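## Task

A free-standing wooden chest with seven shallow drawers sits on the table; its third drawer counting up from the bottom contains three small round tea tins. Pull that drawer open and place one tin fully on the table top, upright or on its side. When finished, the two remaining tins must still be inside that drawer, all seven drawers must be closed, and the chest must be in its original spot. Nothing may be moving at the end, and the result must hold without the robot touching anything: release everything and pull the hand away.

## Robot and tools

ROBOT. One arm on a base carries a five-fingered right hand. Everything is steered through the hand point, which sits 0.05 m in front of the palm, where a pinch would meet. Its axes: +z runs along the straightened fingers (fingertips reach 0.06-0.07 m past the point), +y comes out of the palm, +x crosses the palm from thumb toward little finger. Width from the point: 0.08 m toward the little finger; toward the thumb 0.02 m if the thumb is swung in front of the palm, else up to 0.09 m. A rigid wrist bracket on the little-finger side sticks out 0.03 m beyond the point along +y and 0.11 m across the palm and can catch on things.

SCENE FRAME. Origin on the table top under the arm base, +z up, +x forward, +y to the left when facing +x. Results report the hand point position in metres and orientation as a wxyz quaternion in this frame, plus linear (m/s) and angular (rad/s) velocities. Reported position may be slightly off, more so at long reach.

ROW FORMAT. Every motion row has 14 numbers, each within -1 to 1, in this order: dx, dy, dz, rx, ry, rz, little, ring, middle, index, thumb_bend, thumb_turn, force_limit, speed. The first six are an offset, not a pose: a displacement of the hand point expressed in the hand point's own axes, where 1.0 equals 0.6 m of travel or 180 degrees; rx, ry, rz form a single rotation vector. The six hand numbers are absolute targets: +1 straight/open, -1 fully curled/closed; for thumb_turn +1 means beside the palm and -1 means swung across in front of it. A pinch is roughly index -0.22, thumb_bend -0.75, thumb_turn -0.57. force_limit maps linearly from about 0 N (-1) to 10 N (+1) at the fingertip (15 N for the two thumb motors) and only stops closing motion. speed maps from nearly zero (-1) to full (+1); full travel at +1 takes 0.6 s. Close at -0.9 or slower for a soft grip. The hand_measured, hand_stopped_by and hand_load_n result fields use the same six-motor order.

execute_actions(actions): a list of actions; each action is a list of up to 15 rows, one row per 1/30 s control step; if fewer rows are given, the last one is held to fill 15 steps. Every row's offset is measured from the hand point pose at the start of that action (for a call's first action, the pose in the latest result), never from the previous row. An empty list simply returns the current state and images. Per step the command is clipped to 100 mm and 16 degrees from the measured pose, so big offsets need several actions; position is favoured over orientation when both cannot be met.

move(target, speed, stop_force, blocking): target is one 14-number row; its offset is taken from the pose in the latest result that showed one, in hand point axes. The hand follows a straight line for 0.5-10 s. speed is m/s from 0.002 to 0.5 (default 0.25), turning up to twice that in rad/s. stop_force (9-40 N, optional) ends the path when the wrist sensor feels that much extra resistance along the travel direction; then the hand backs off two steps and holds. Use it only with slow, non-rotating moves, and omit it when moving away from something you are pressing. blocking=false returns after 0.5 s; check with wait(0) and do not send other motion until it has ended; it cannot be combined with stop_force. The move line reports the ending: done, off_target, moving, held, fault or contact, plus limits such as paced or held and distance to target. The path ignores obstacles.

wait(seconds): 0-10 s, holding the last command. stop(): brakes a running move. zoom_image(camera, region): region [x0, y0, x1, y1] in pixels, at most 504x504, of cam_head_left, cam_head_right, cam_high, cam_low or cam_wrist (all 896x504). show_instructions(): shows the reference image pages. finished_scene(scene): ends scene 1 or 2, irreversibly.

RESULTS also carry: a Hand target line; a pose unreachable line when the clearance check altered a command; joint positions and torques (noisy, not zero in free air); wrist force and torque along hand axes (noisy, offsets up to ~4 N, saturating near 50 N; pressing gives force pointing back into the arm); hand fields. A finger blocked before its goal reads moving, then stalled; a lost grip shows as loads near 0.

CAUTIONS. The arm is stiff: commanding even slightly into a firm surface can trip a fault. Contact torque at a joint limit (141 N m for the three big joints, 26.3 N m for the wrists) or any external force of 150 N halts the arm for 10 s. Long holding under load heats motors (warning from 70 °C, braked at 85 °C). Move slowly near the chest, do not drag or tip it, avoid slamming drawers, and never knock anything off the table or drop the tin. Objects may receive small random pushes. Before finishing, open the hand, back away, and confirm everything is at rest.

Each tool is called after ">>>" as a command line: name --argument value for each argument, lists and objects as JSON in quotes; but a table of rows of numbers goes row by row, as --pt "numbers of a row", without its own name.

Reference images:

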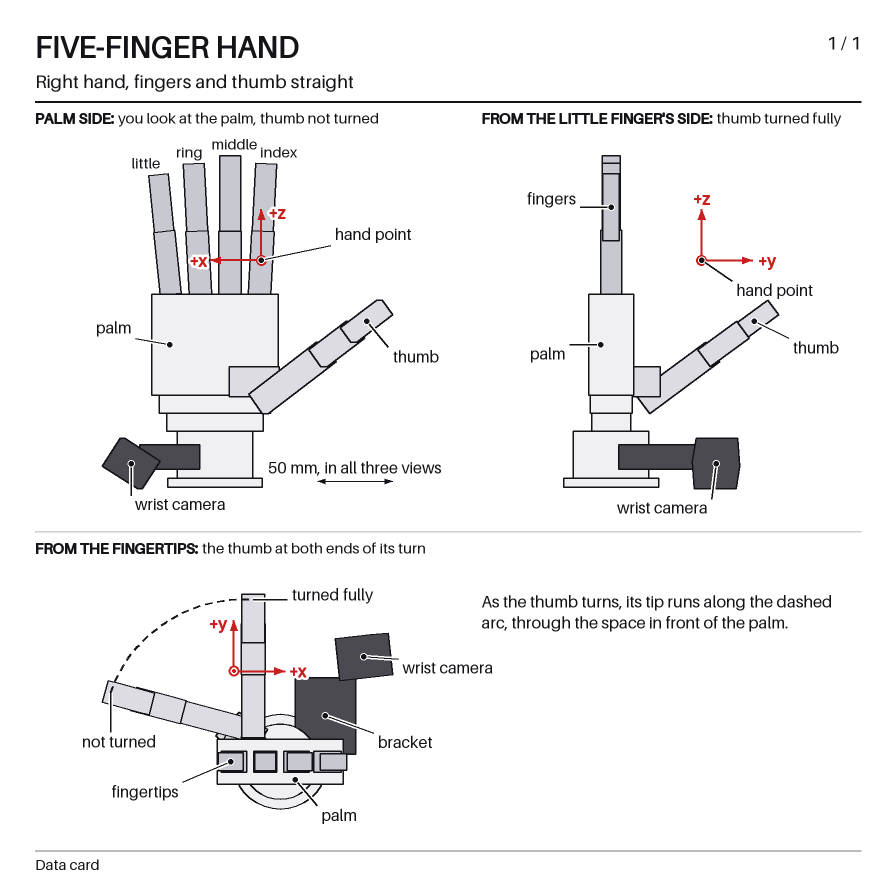

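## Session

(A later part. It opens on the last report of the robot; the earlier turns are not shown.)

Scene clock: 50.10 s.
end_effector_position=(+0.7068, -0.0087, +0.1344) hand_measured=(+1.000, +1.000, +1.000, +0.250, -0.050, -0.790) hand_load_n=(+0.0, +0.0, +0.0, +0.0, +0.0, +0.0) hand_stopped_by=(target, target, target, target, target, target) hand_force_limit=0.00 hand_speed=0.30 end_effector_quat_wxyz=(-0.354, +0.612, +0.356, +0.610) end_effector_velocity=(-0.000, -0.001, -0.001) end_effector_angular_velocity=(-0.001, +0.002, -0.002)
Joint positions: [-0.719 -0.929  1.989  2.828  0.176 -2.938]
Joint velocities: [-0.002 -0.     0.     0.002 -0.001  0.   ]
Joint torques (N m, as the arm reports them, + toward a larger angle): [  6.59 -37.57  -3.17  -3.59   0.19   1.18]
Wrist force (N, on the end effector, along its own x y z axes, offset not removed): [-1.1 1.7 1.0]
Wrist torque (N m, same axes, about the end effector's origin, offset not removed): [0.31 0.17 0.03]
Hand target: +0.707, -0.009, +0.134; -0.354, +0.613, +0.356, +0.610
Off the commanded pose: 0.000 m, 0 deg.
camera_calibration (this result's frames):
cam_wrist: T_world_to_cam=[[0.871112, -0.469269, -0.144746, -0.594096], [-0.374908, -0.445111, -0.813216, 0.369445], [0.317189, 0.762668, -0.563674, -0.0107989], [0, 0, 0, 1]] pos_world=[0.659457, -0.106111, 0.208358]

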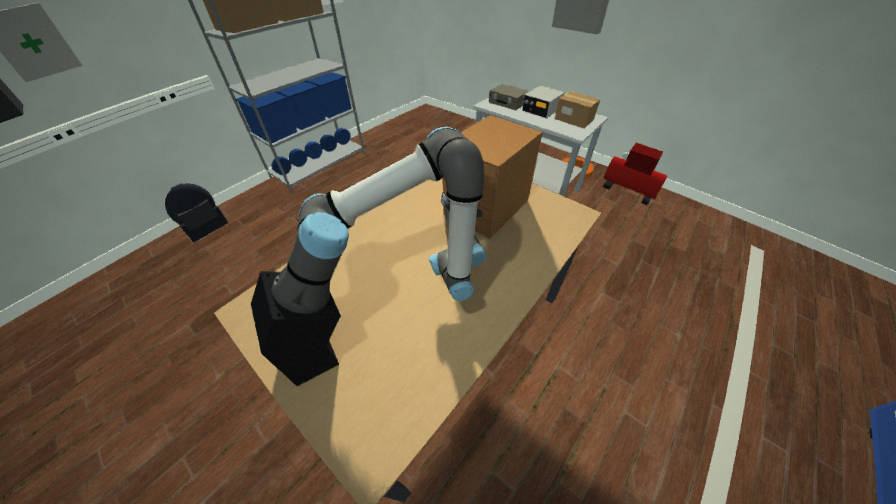

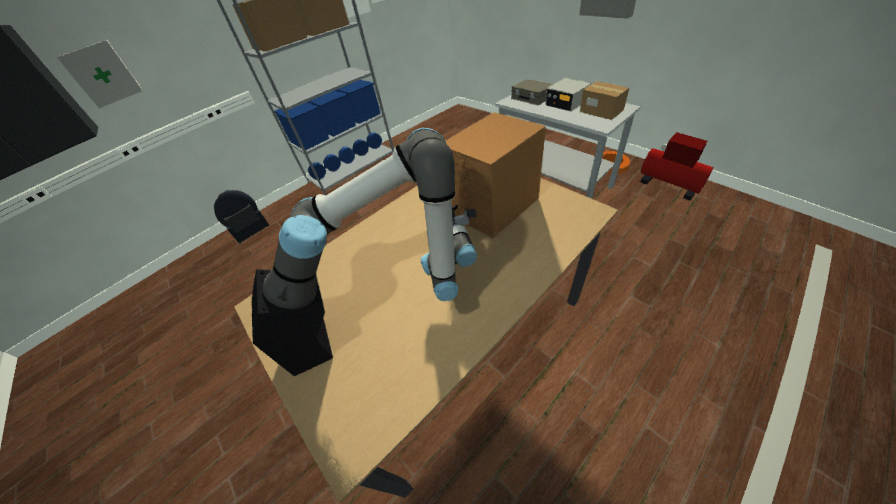

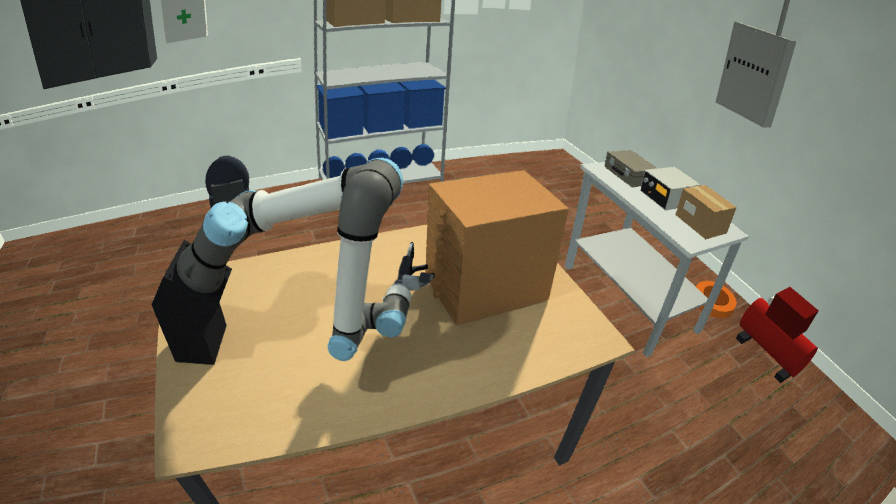

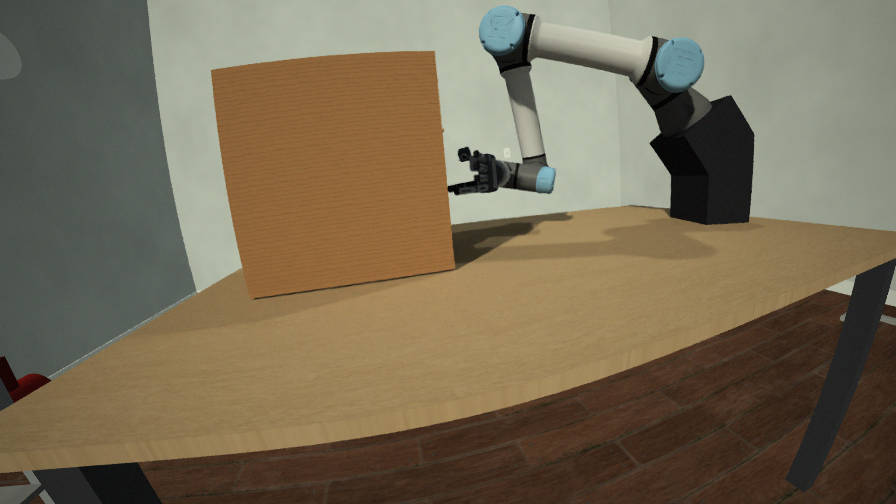

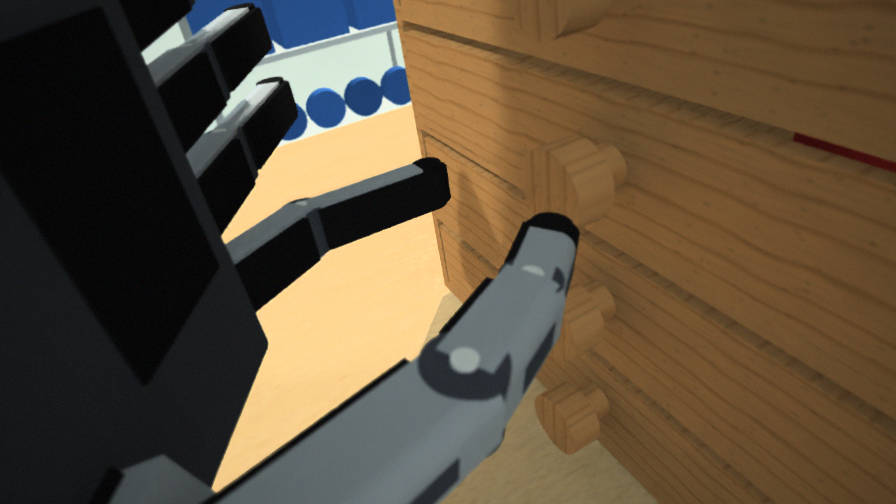

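>>> move --target '[0,0.052,0.030,0,0,0,1,1,1,0.25,-0.05,-0.74,0.0,0.3]' --speed 0.015 --stop_force 9

>>> execute_actions --actions '[[[0,0,0,0,0,0,1,1,1,0.25,-0.7,-0.74,-0.4,-0.7]],[[0,0,0,0,0,0,1,1,1,0.25,-0.7,-0.74,-0.4,-0.7]],[[0,0,0,0,0,0,1,1,1,0.25,-0.7,-0.74,-0.4,-0.7]],[[0,0,0,0,0,0,1,1,1,0.25,-0.7,-0.74,-0.4,-0.7]]]'

Scene clock: 54.47 s.
end_effector_position=(+0.7425, -0.0085, +0.1344) hand_measured=(+1.000, +1.000, +1.000, +0.250, -0.050, -0.740) hand_load_n=(+0.0, +0.0, +0.0, +0.0, +0.0, +0.0) hand_stopped_by=(target, target, target, target, target, target) hand_force_limit=0.00 hand_speed=0.30 end_effector_quat_wxyz=(-0.355, +0.612, +0.356, +0.610) end_effector_velocity=(+0.003, -0.001, +0.000) end_effector_angular_velocity=(-0.002, -0.002, -0.003)
Joint positions: [-0.684 -0.972  1.933  3.073  0.153 -3.087]
Joint velocities: [ 0.002 -0.008 -0.001  0.038 -0.002 -0.032]
Joint torques (N m, as the arm reports them, + toward a larger angle): [ 15.77 -48.87  -6.13  -1.27  -1.65  -1.8 ]
Wrist force (N, on the end effector, along its own x y z axes, offset not removed): [-2.0 1.2 0.5]
Wrist torque (N m, same axes, about the end effector's origin, offset not removed): [0.29 0.29 -0.08]
Hand target: +0.743, -0.008, +0.134; -0.355, +0.612, +0.356, +0.610
Off the commanded pose: 0.000 m, 0 deg.
move: done
camera_calibration (this result's frames):
cam_wrist: T_world_to_cam=[[0.871507, -0.468524, -0.144777, -0.625402], [-0.374572, -0.445469, -0.813175, 0.382603], [0.316498, 0.762917, -0.563725, -0.0217926], [0, 0, 0, 1]] pos_world=[0.695252, -0.105952, 0.208294]

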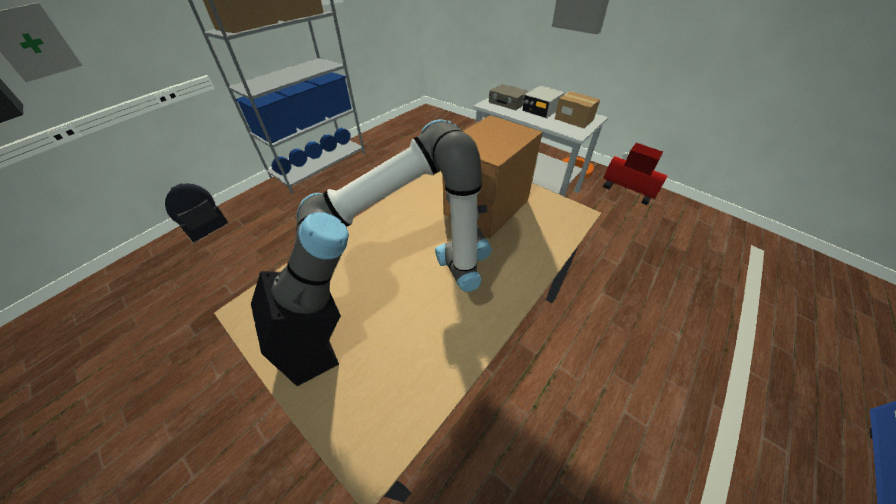

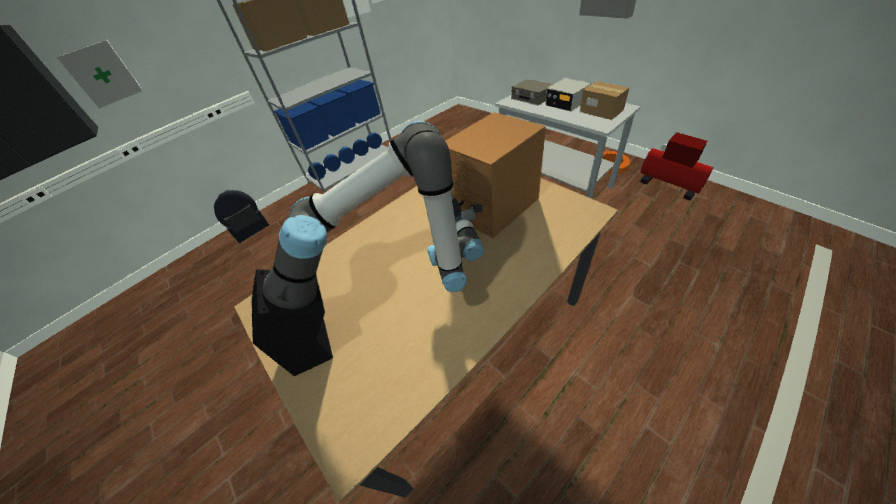

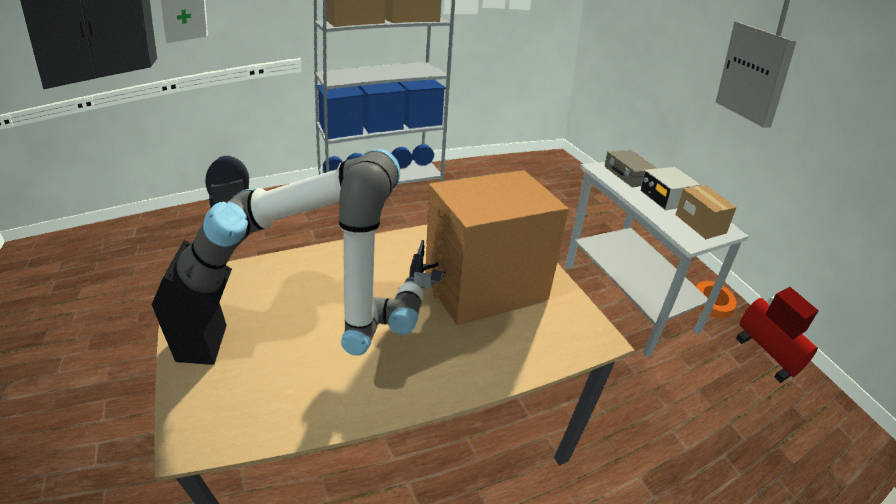

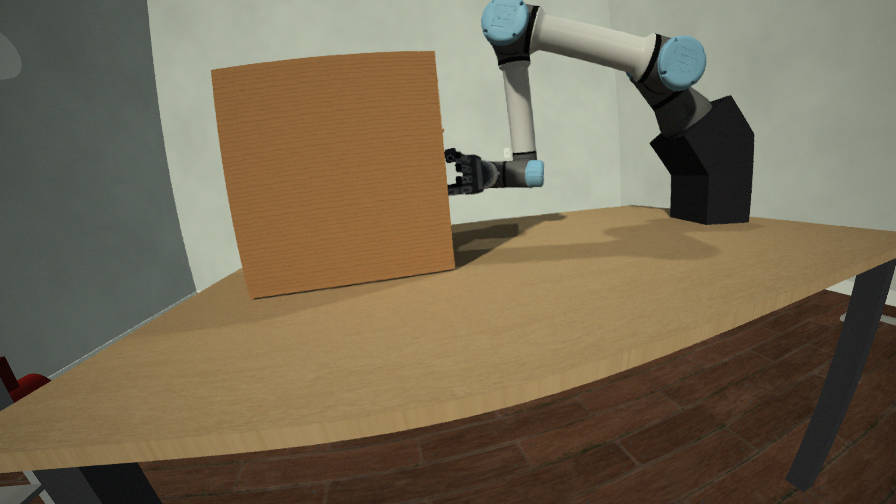

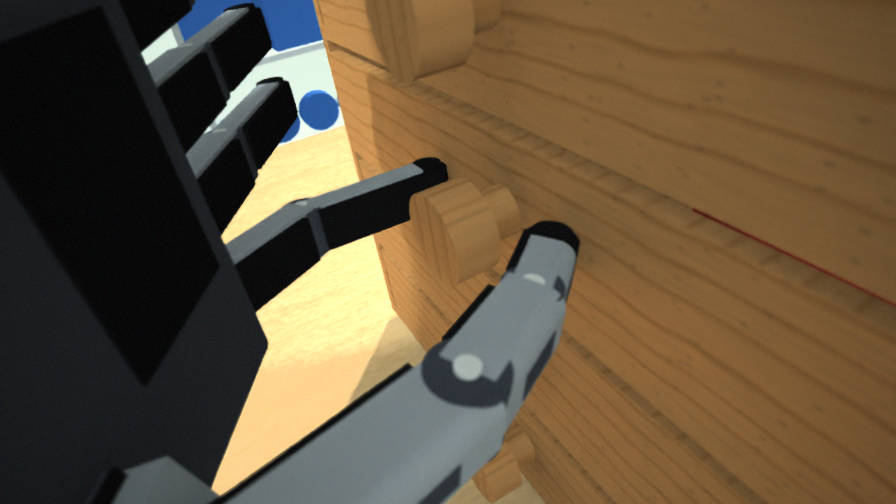

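Scene clock: 56.47 s.
end_effector_position=(+0.7425, -0.0084, +0.1344) hand_measured=(+1.000, +1.000, +1.000, +0.250, -0.622, -0.740) hand_load_n=(+0.0, +0.0, +0.0, +0.0, +4.0, +0.0) hand_stopped_by=(target, target, target, target, force, target) hand_force_limit=-0.40 hand_speed=-0.70 end_effector_quat_wxyz=(-0.355, +0.612, +0.356, +0.610) end_effector_velocity=(+0.000, -0.000, +0.000) end_effector_angular_velocity=(-0.000, -0.001, +0.000)
Joint positions: [-0.684 -0.972  1.933  3.073  0.153 -3.087]
Joint velocities: [-0.    -0.    -0.    -0.001  0.001 -0.001]
Joint torques (N m, as the arm reports them, + toward a larger angle): [  2.02 -39.24   3.61  -2.01   2.08  -0.12]
Wrist force (N, on the end effector, along its own x y z axes, offset not removed): [-2.6 4.2 -1.9]
Wrist torque (N m, same axes, about the end effector's origin, offset not removed): [0.09 0.34 -0.09]
Hand target: +0.743, -0.008, +0.134; -0.355, +0.612, +0.356, +0.610
Off the commanded pose: 0.000 m, 0 deg.
camera_calibration (this result's frames):
cam_wrist: T_world_to_cam=[[0.87156, -0.468454, -0.144686, -0.625445], [-0.374469, -0.445541, -0.813183, 0.382608], [0.316476, 0.762918, -0.563737, -0.0218123], [0, 0, 0, 1]] pos_world=[0.69529, -0.105884, 0.20834]

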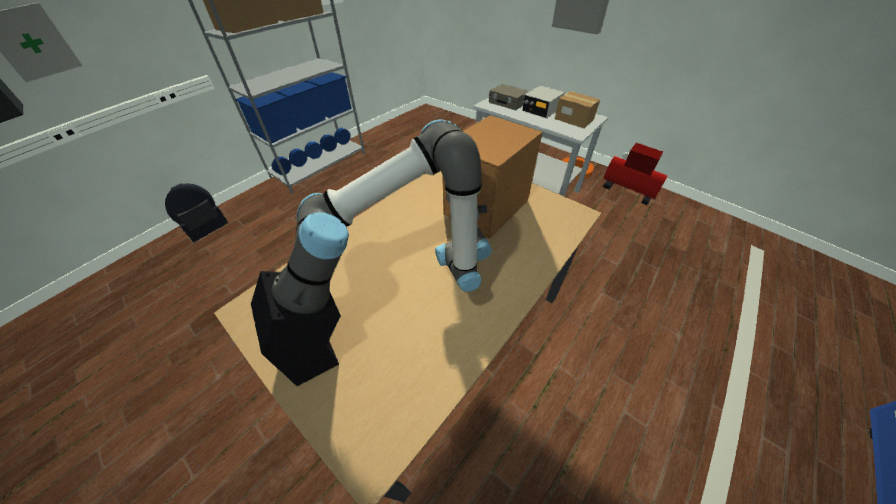

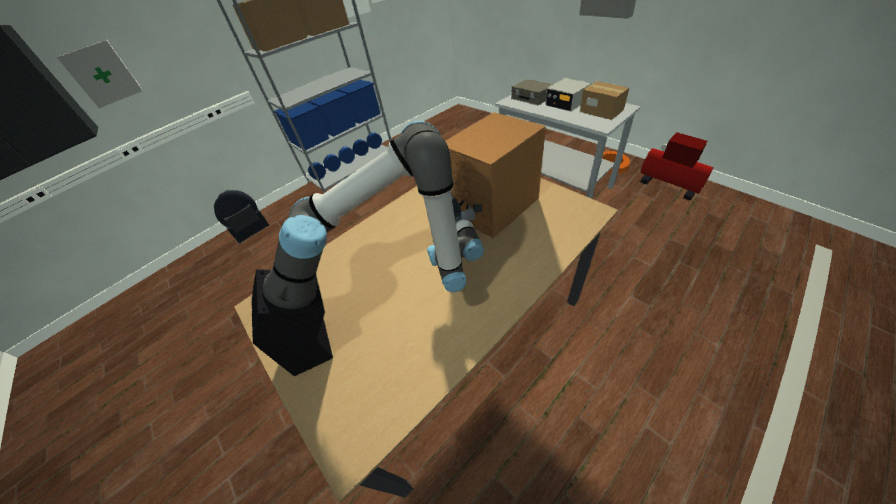

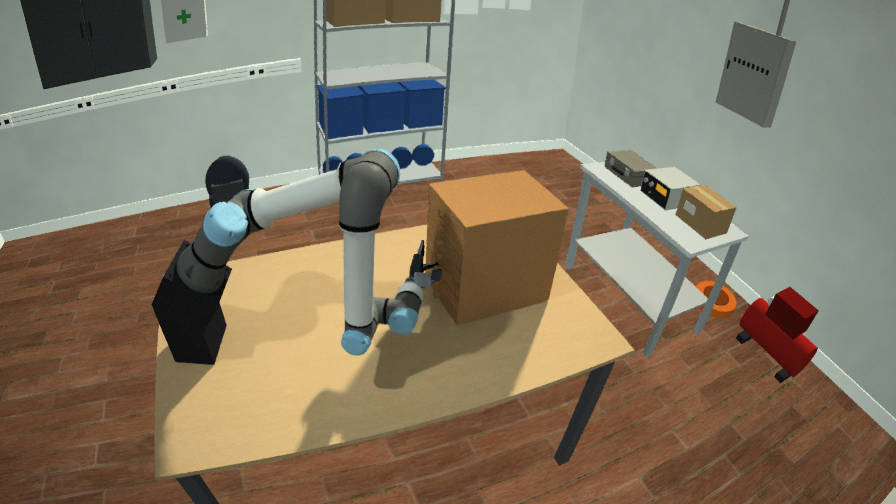

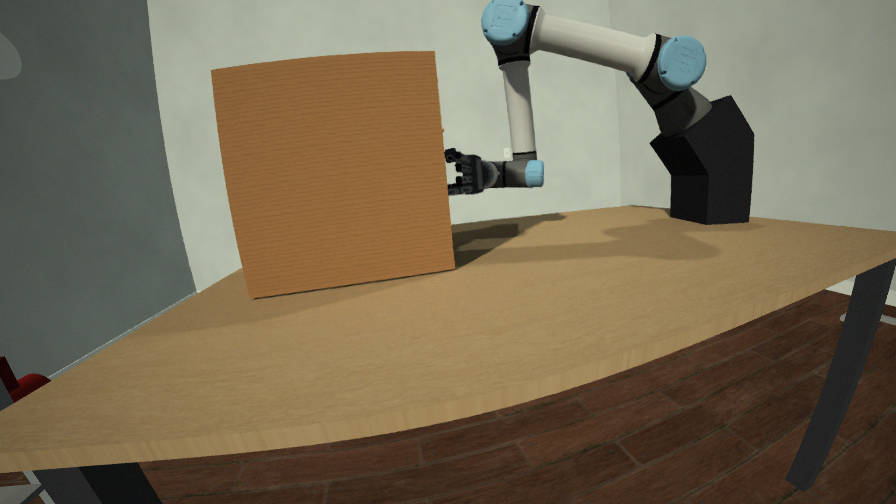

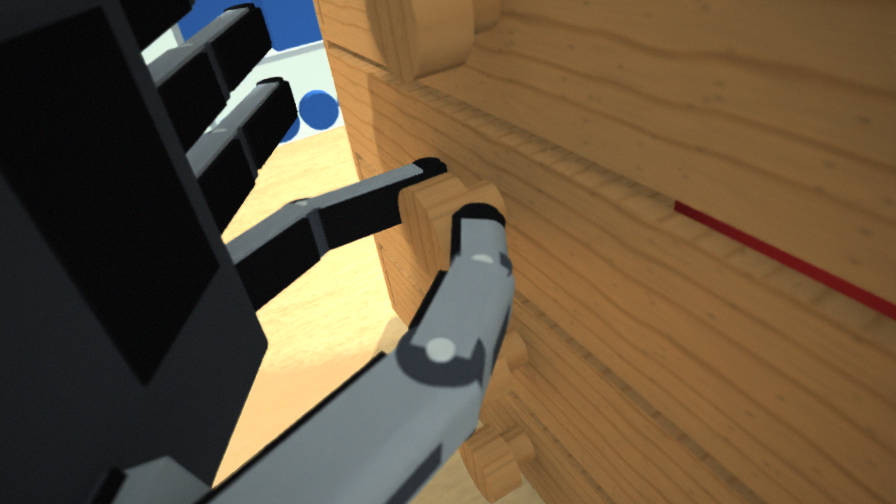

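>>> execute_actions --actions '[[[0,0,0,0,0,0,1,1,1,-0.5,-0.7,-0.74,0.4,-0.7]],[[0,0,0,0,0,0,1,1,1,-0.5,-0.7,-0.74,0.4,-0.7]]]'

>>> move --target '[0,-0.0433,-0.025,0,0,0,1,1,1,-0.5,-0.7,-0.74,0.4,-0.7]' --speed 0.015

Scene clock: 58.37 s.
end_effector_position=(+0.7425, -0.0084, +0.1344) hand_measured=(+1.000, +1.000, +1.000, +0.104, -0.620, -0.740) hand_load_n=(+0.0, +0.0, +0.0, +8.5, +7.5, -0.5) hand_stopped_by=(target, target, target, force, force, target) hand_force_limit=0.40 hand_speed=-0.70 end_effector_quat_wxyz=(-0.355, +0.612, +0.356, +0.610) end_effector_velocity=(-0.000, -0.001, +0.000) end_effector_angular_velocity=(-0.001, -0.000, -0.001)
Joint positions: [-0.684 -0.972  1.933  3.073  0.153 -3.087]
Joint velocities: [-0.001 -0.     0.     0.     0.    -0.001]
Joint torques (N m, as the arm reports them, + toward a larger angle): [  1.97 -39.09   3.    -1.96   2.14  -0.05]
Wrist force (N, on the end effector, along its own x y z axes, offset not removed): [-2.5 2.1 1.0]
Wrist torque (N m, same axes, about the end effector's origin, offset not removed): [0.48 0.26 -0.03]
Hand target: +0.743, -0.008, +0.134; -0.355, +0.612, +0.356, +0.610
Off the commanded pose: 0.000 m, 0 deg.
camera_calibration (this result's frames):
cam_wrist: T_world_to_cam=[[0.87156, -0.468454, -0.144687, -0.625445], [-0.374469, -0.44554, -0.813183, 0.382608], [0.316475, 0.762918, -0.563737, -0.0218123], [0, 0, 0, 1]] pos_world=[0.69529, -0.105884, 0.20834]

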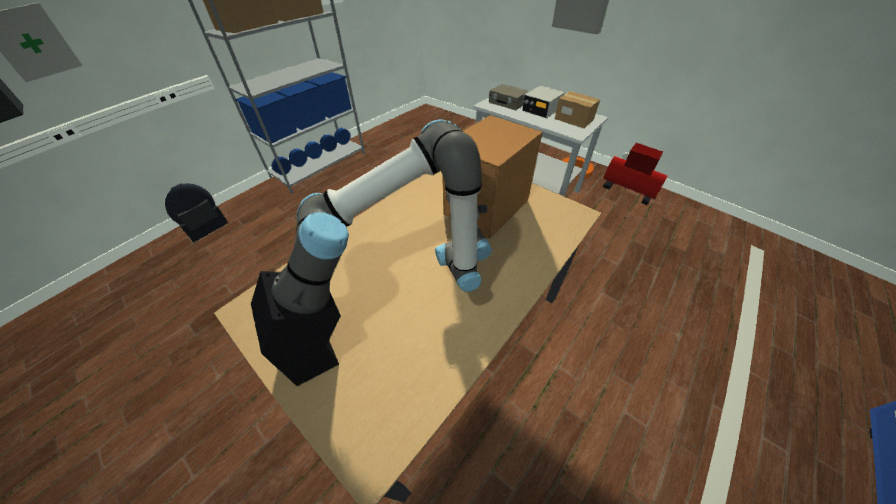

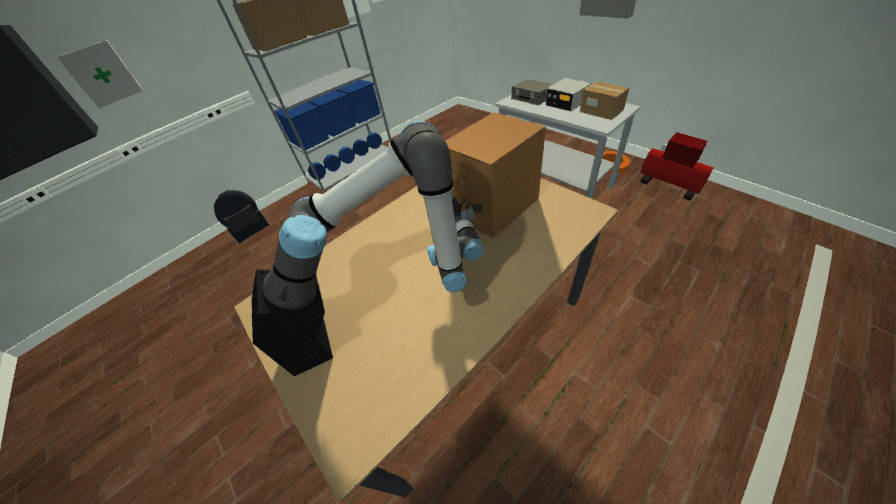

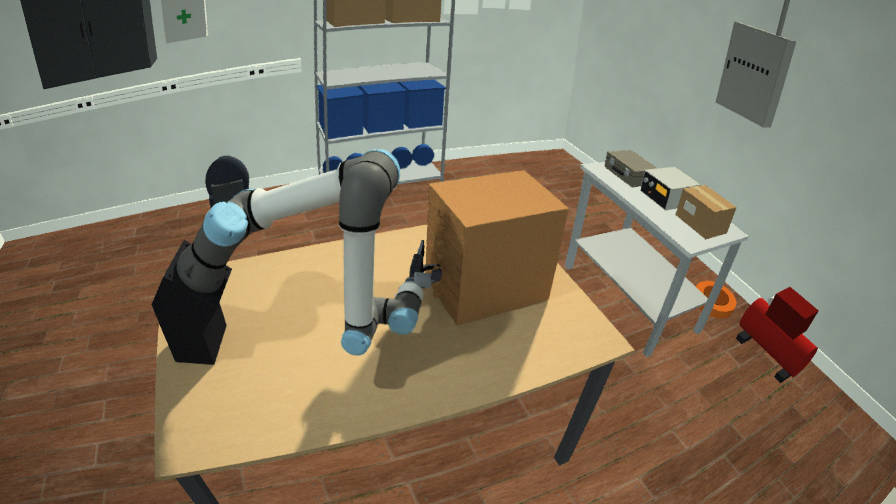

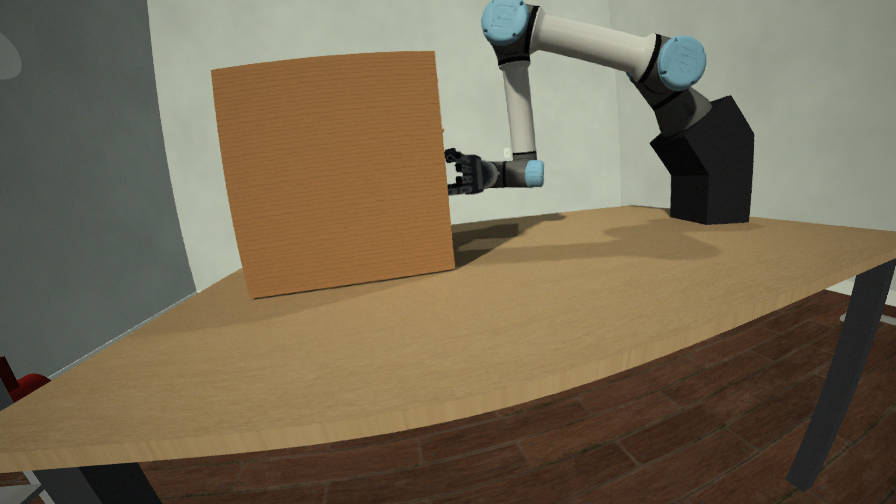

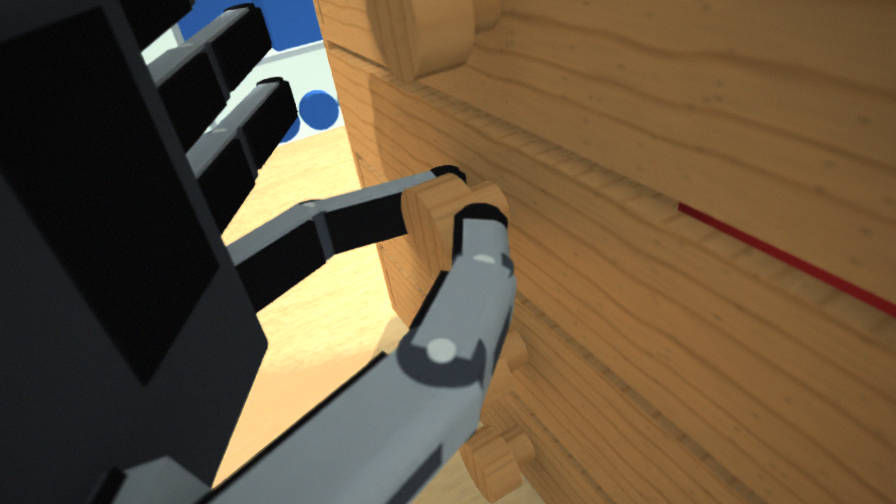

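Scene clock: 60.67 s.
end_effector_position=(+0.7128, -0.0086, +0.1345) hand_measured=(+1.000, +1.000, +1.000, +0.104, -0.620, -0.740) hand_load_n=(+0.0, +0.0, +0.0, +8.5, +7.0, +0.0) hand_stopped_by=(target, target, target, force, force, target) hand_force_limit=0.40 hand_speed=-0.70 end_effector_quat_wxyz=(-0.355, +0.612, +0.356, +0.610) end_effector_velocity=(-0.003, -0.000, -0.000) end_effector_angular_velocity=(+0.002, +0.003, +0.002)
Joint positions: [-0.713 -0.936  1.98   2.866  0.172 -2.961]
Joint velocities: [-0.003  0.006 -0.    -0.029  0.003  0.026]
Joint torques (N m, as the arm reports them, + toward a larger angle): [ -7.5  -35.14   6.34  -3.83   5.27   0.93]
Wrist force (N, on the end effector, along its own x y z axes, offset not removed): [-2.9 1.9 0.3]
Wrist torque (N m, same axes, about the end effector's origin, offset not removed): [0.23 0.08 0.09]
Hand target: +0.713, -0.009, +0.134; -0.355, +0.612, +0.356, +0.610
Off the commanded pose: 0.000 m, 0 deg.
move: done
camera_calibration (this result's frames):
cam_wrist: T_world_to_cam=[[0.871262, -0.469014, -0.144665, -0.599437], [-0.374709, -0.445237, -0.813239, 0.371628], [0.31701, 0.762752, -0.563662, -0.0126266], [0, 0, 0, 1]] pos_world=[0.665522, -0.106051, 0.208388]

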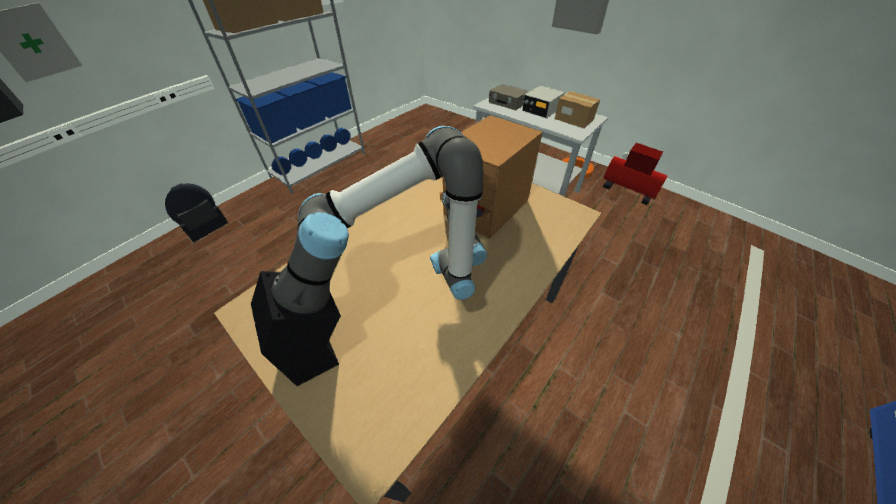

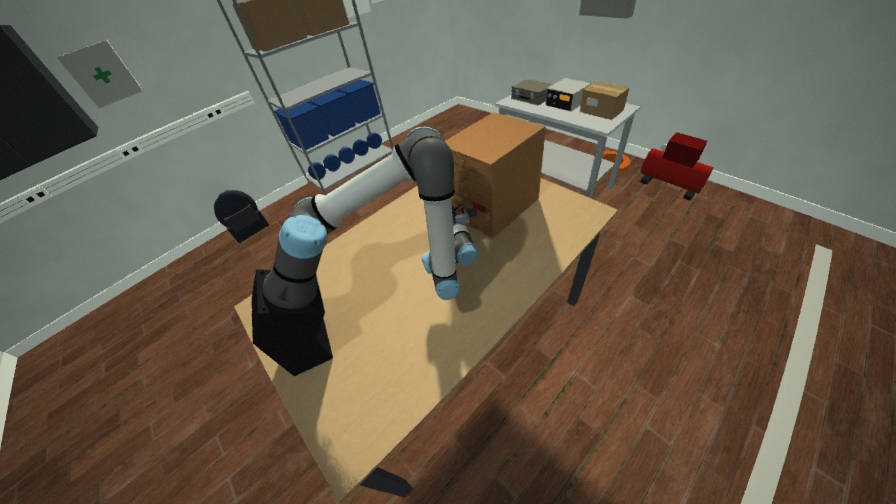

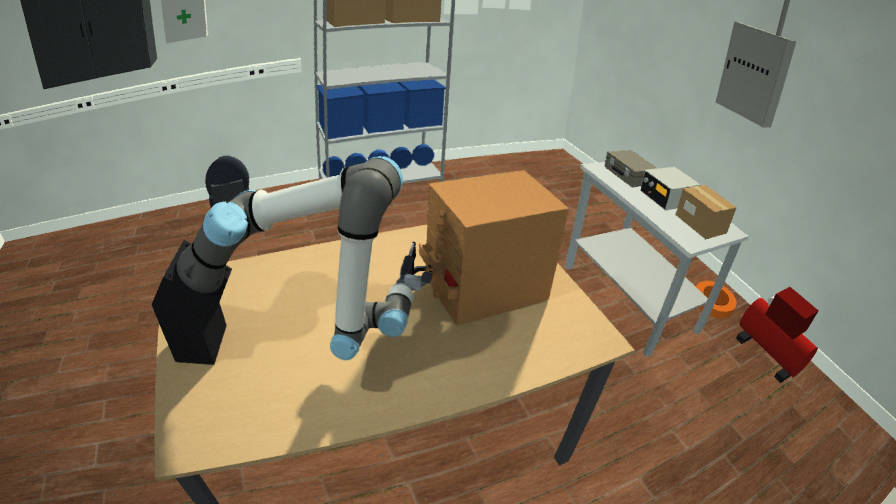

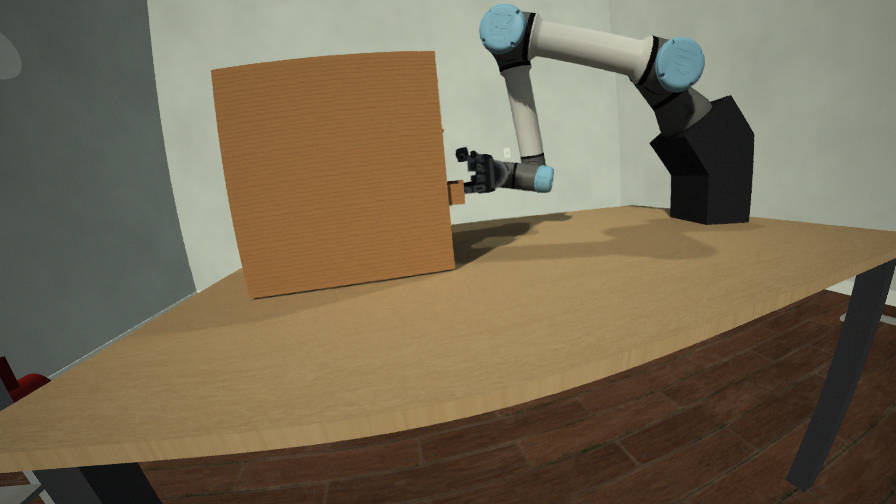

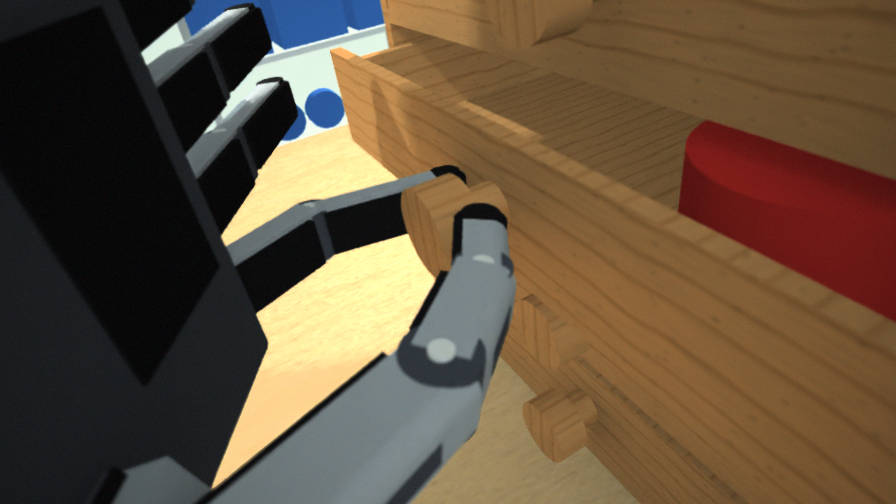

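>>> move --target '[0,-0.1372,-0.0792,0,0,0,1,1,1,-0.5,-0.7,-0.74,0.4,-0.7]' --speed 0.03

Scene clock: 65.20 s.
end_effector_position=(+0.6181, -0.0092, +0.1347) hand_measured=(+1.000, +1.000, +1.000, +0.104, -0.620, -0.740) hand_load_n=(+0.0, +0.0, +0.0, +8.5, +6.5, +0.0) hand_stopped_by=(target, target, target, force, force, target) hand_force_limit=0.40 hand_speed=-0.70 end_effector_quat_wxyz=(-0.354, +0.612, +0.356, +0.611) end_effector_velocity=(-0.003, -0.000, +0.000) end_effector_angular_velocity=(+0.001, -0.000, +0.003)
Joint positions: [-0.822 -0.817  2.107  2.333  0.261 -2.667]
Joint velocities: [-0.004  0.004 -0.    -0.019  0.005  0.016]
Joint torques (N m, as the arm reports them, + toward a larger angle): [ -8.96 -32.31  13.95  -3.4    5.17   1.15]
Wrist force (N, on the end effector, along its own x y z axes, offset not removed): [-5.3 1.3 2.3]
Wrist torque (N m, same axes, about the end effector's origin, offset not removed): [0.10 0.33 -0.14]
Hand target: +0.618, -0.009, +0.135; -0.354, +0.612, +0.356, +0.610
Off the commanded pose: 0.000 m, 0 deg.
move: done
camera_calibration (this result's frames):
cam_wrist: T_world_to_cam=[[0.871, -0.469516, -0.144614, -0.516996], [-0.374839, -0.444832, -0.813401, 0.336153], [0.317576, 0.762679, -0.563441, 0.0176074], [0, 0, 0, 1]] pos_world=[0.570715, -0.106635, 0.208583]

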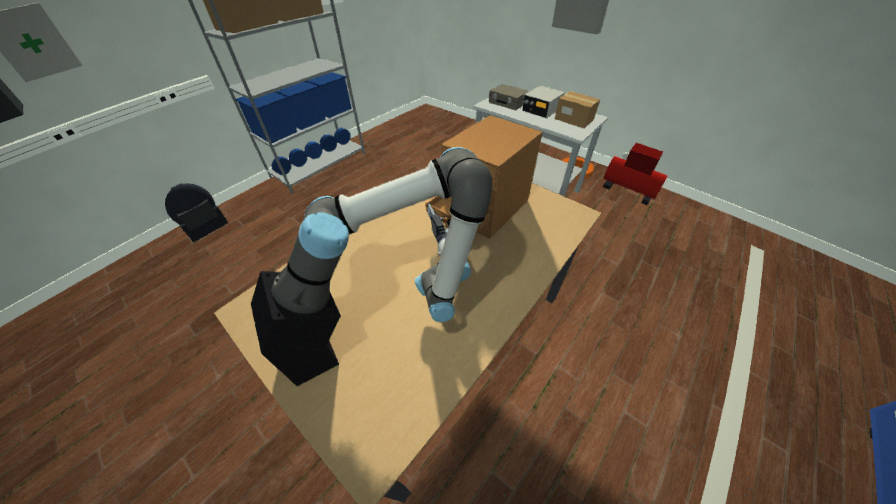

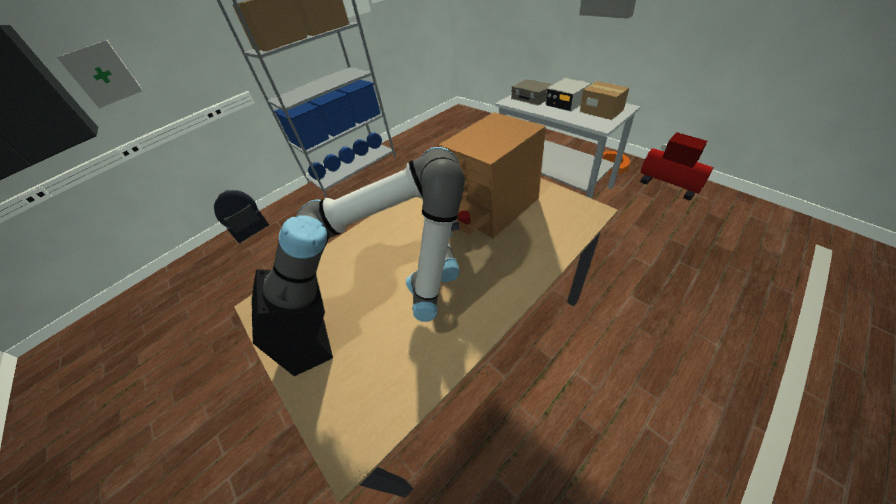

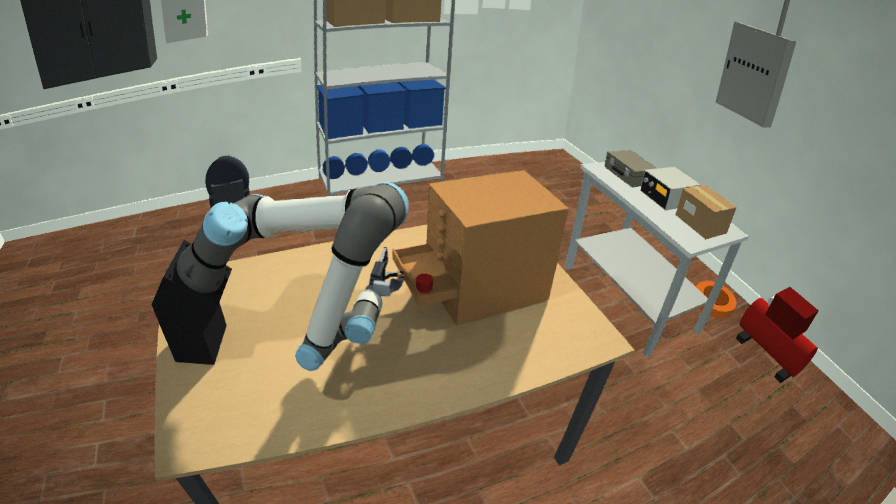

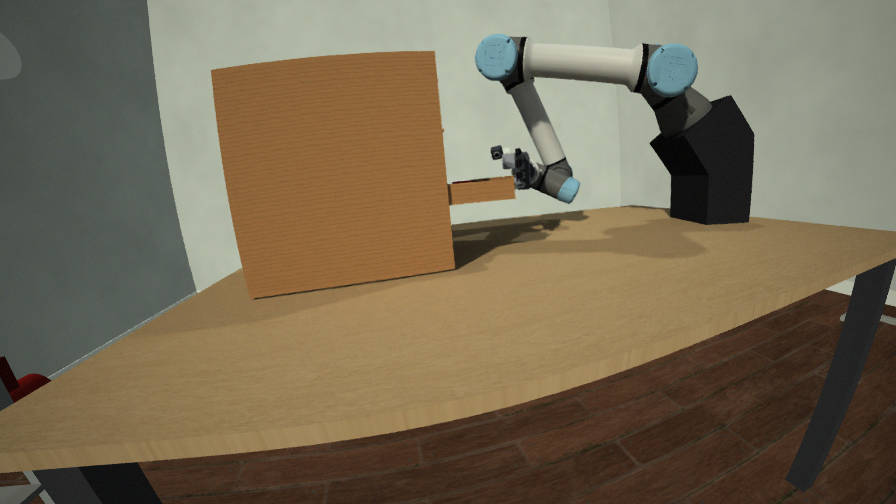

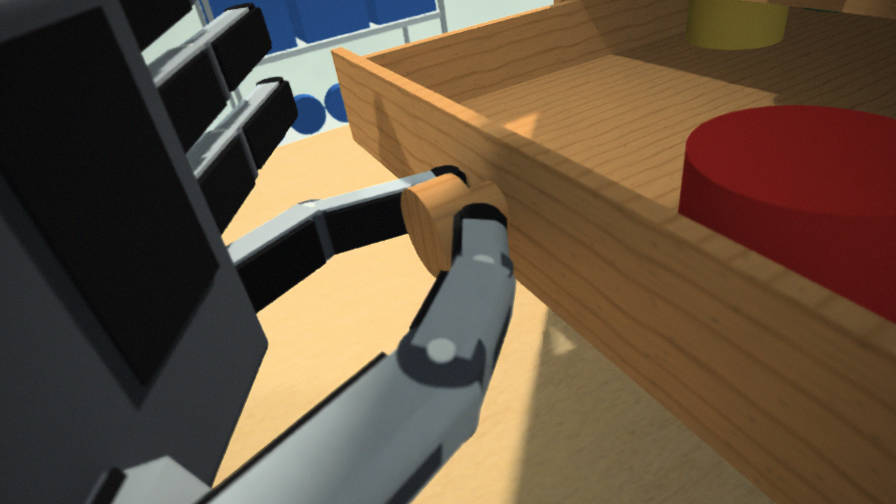

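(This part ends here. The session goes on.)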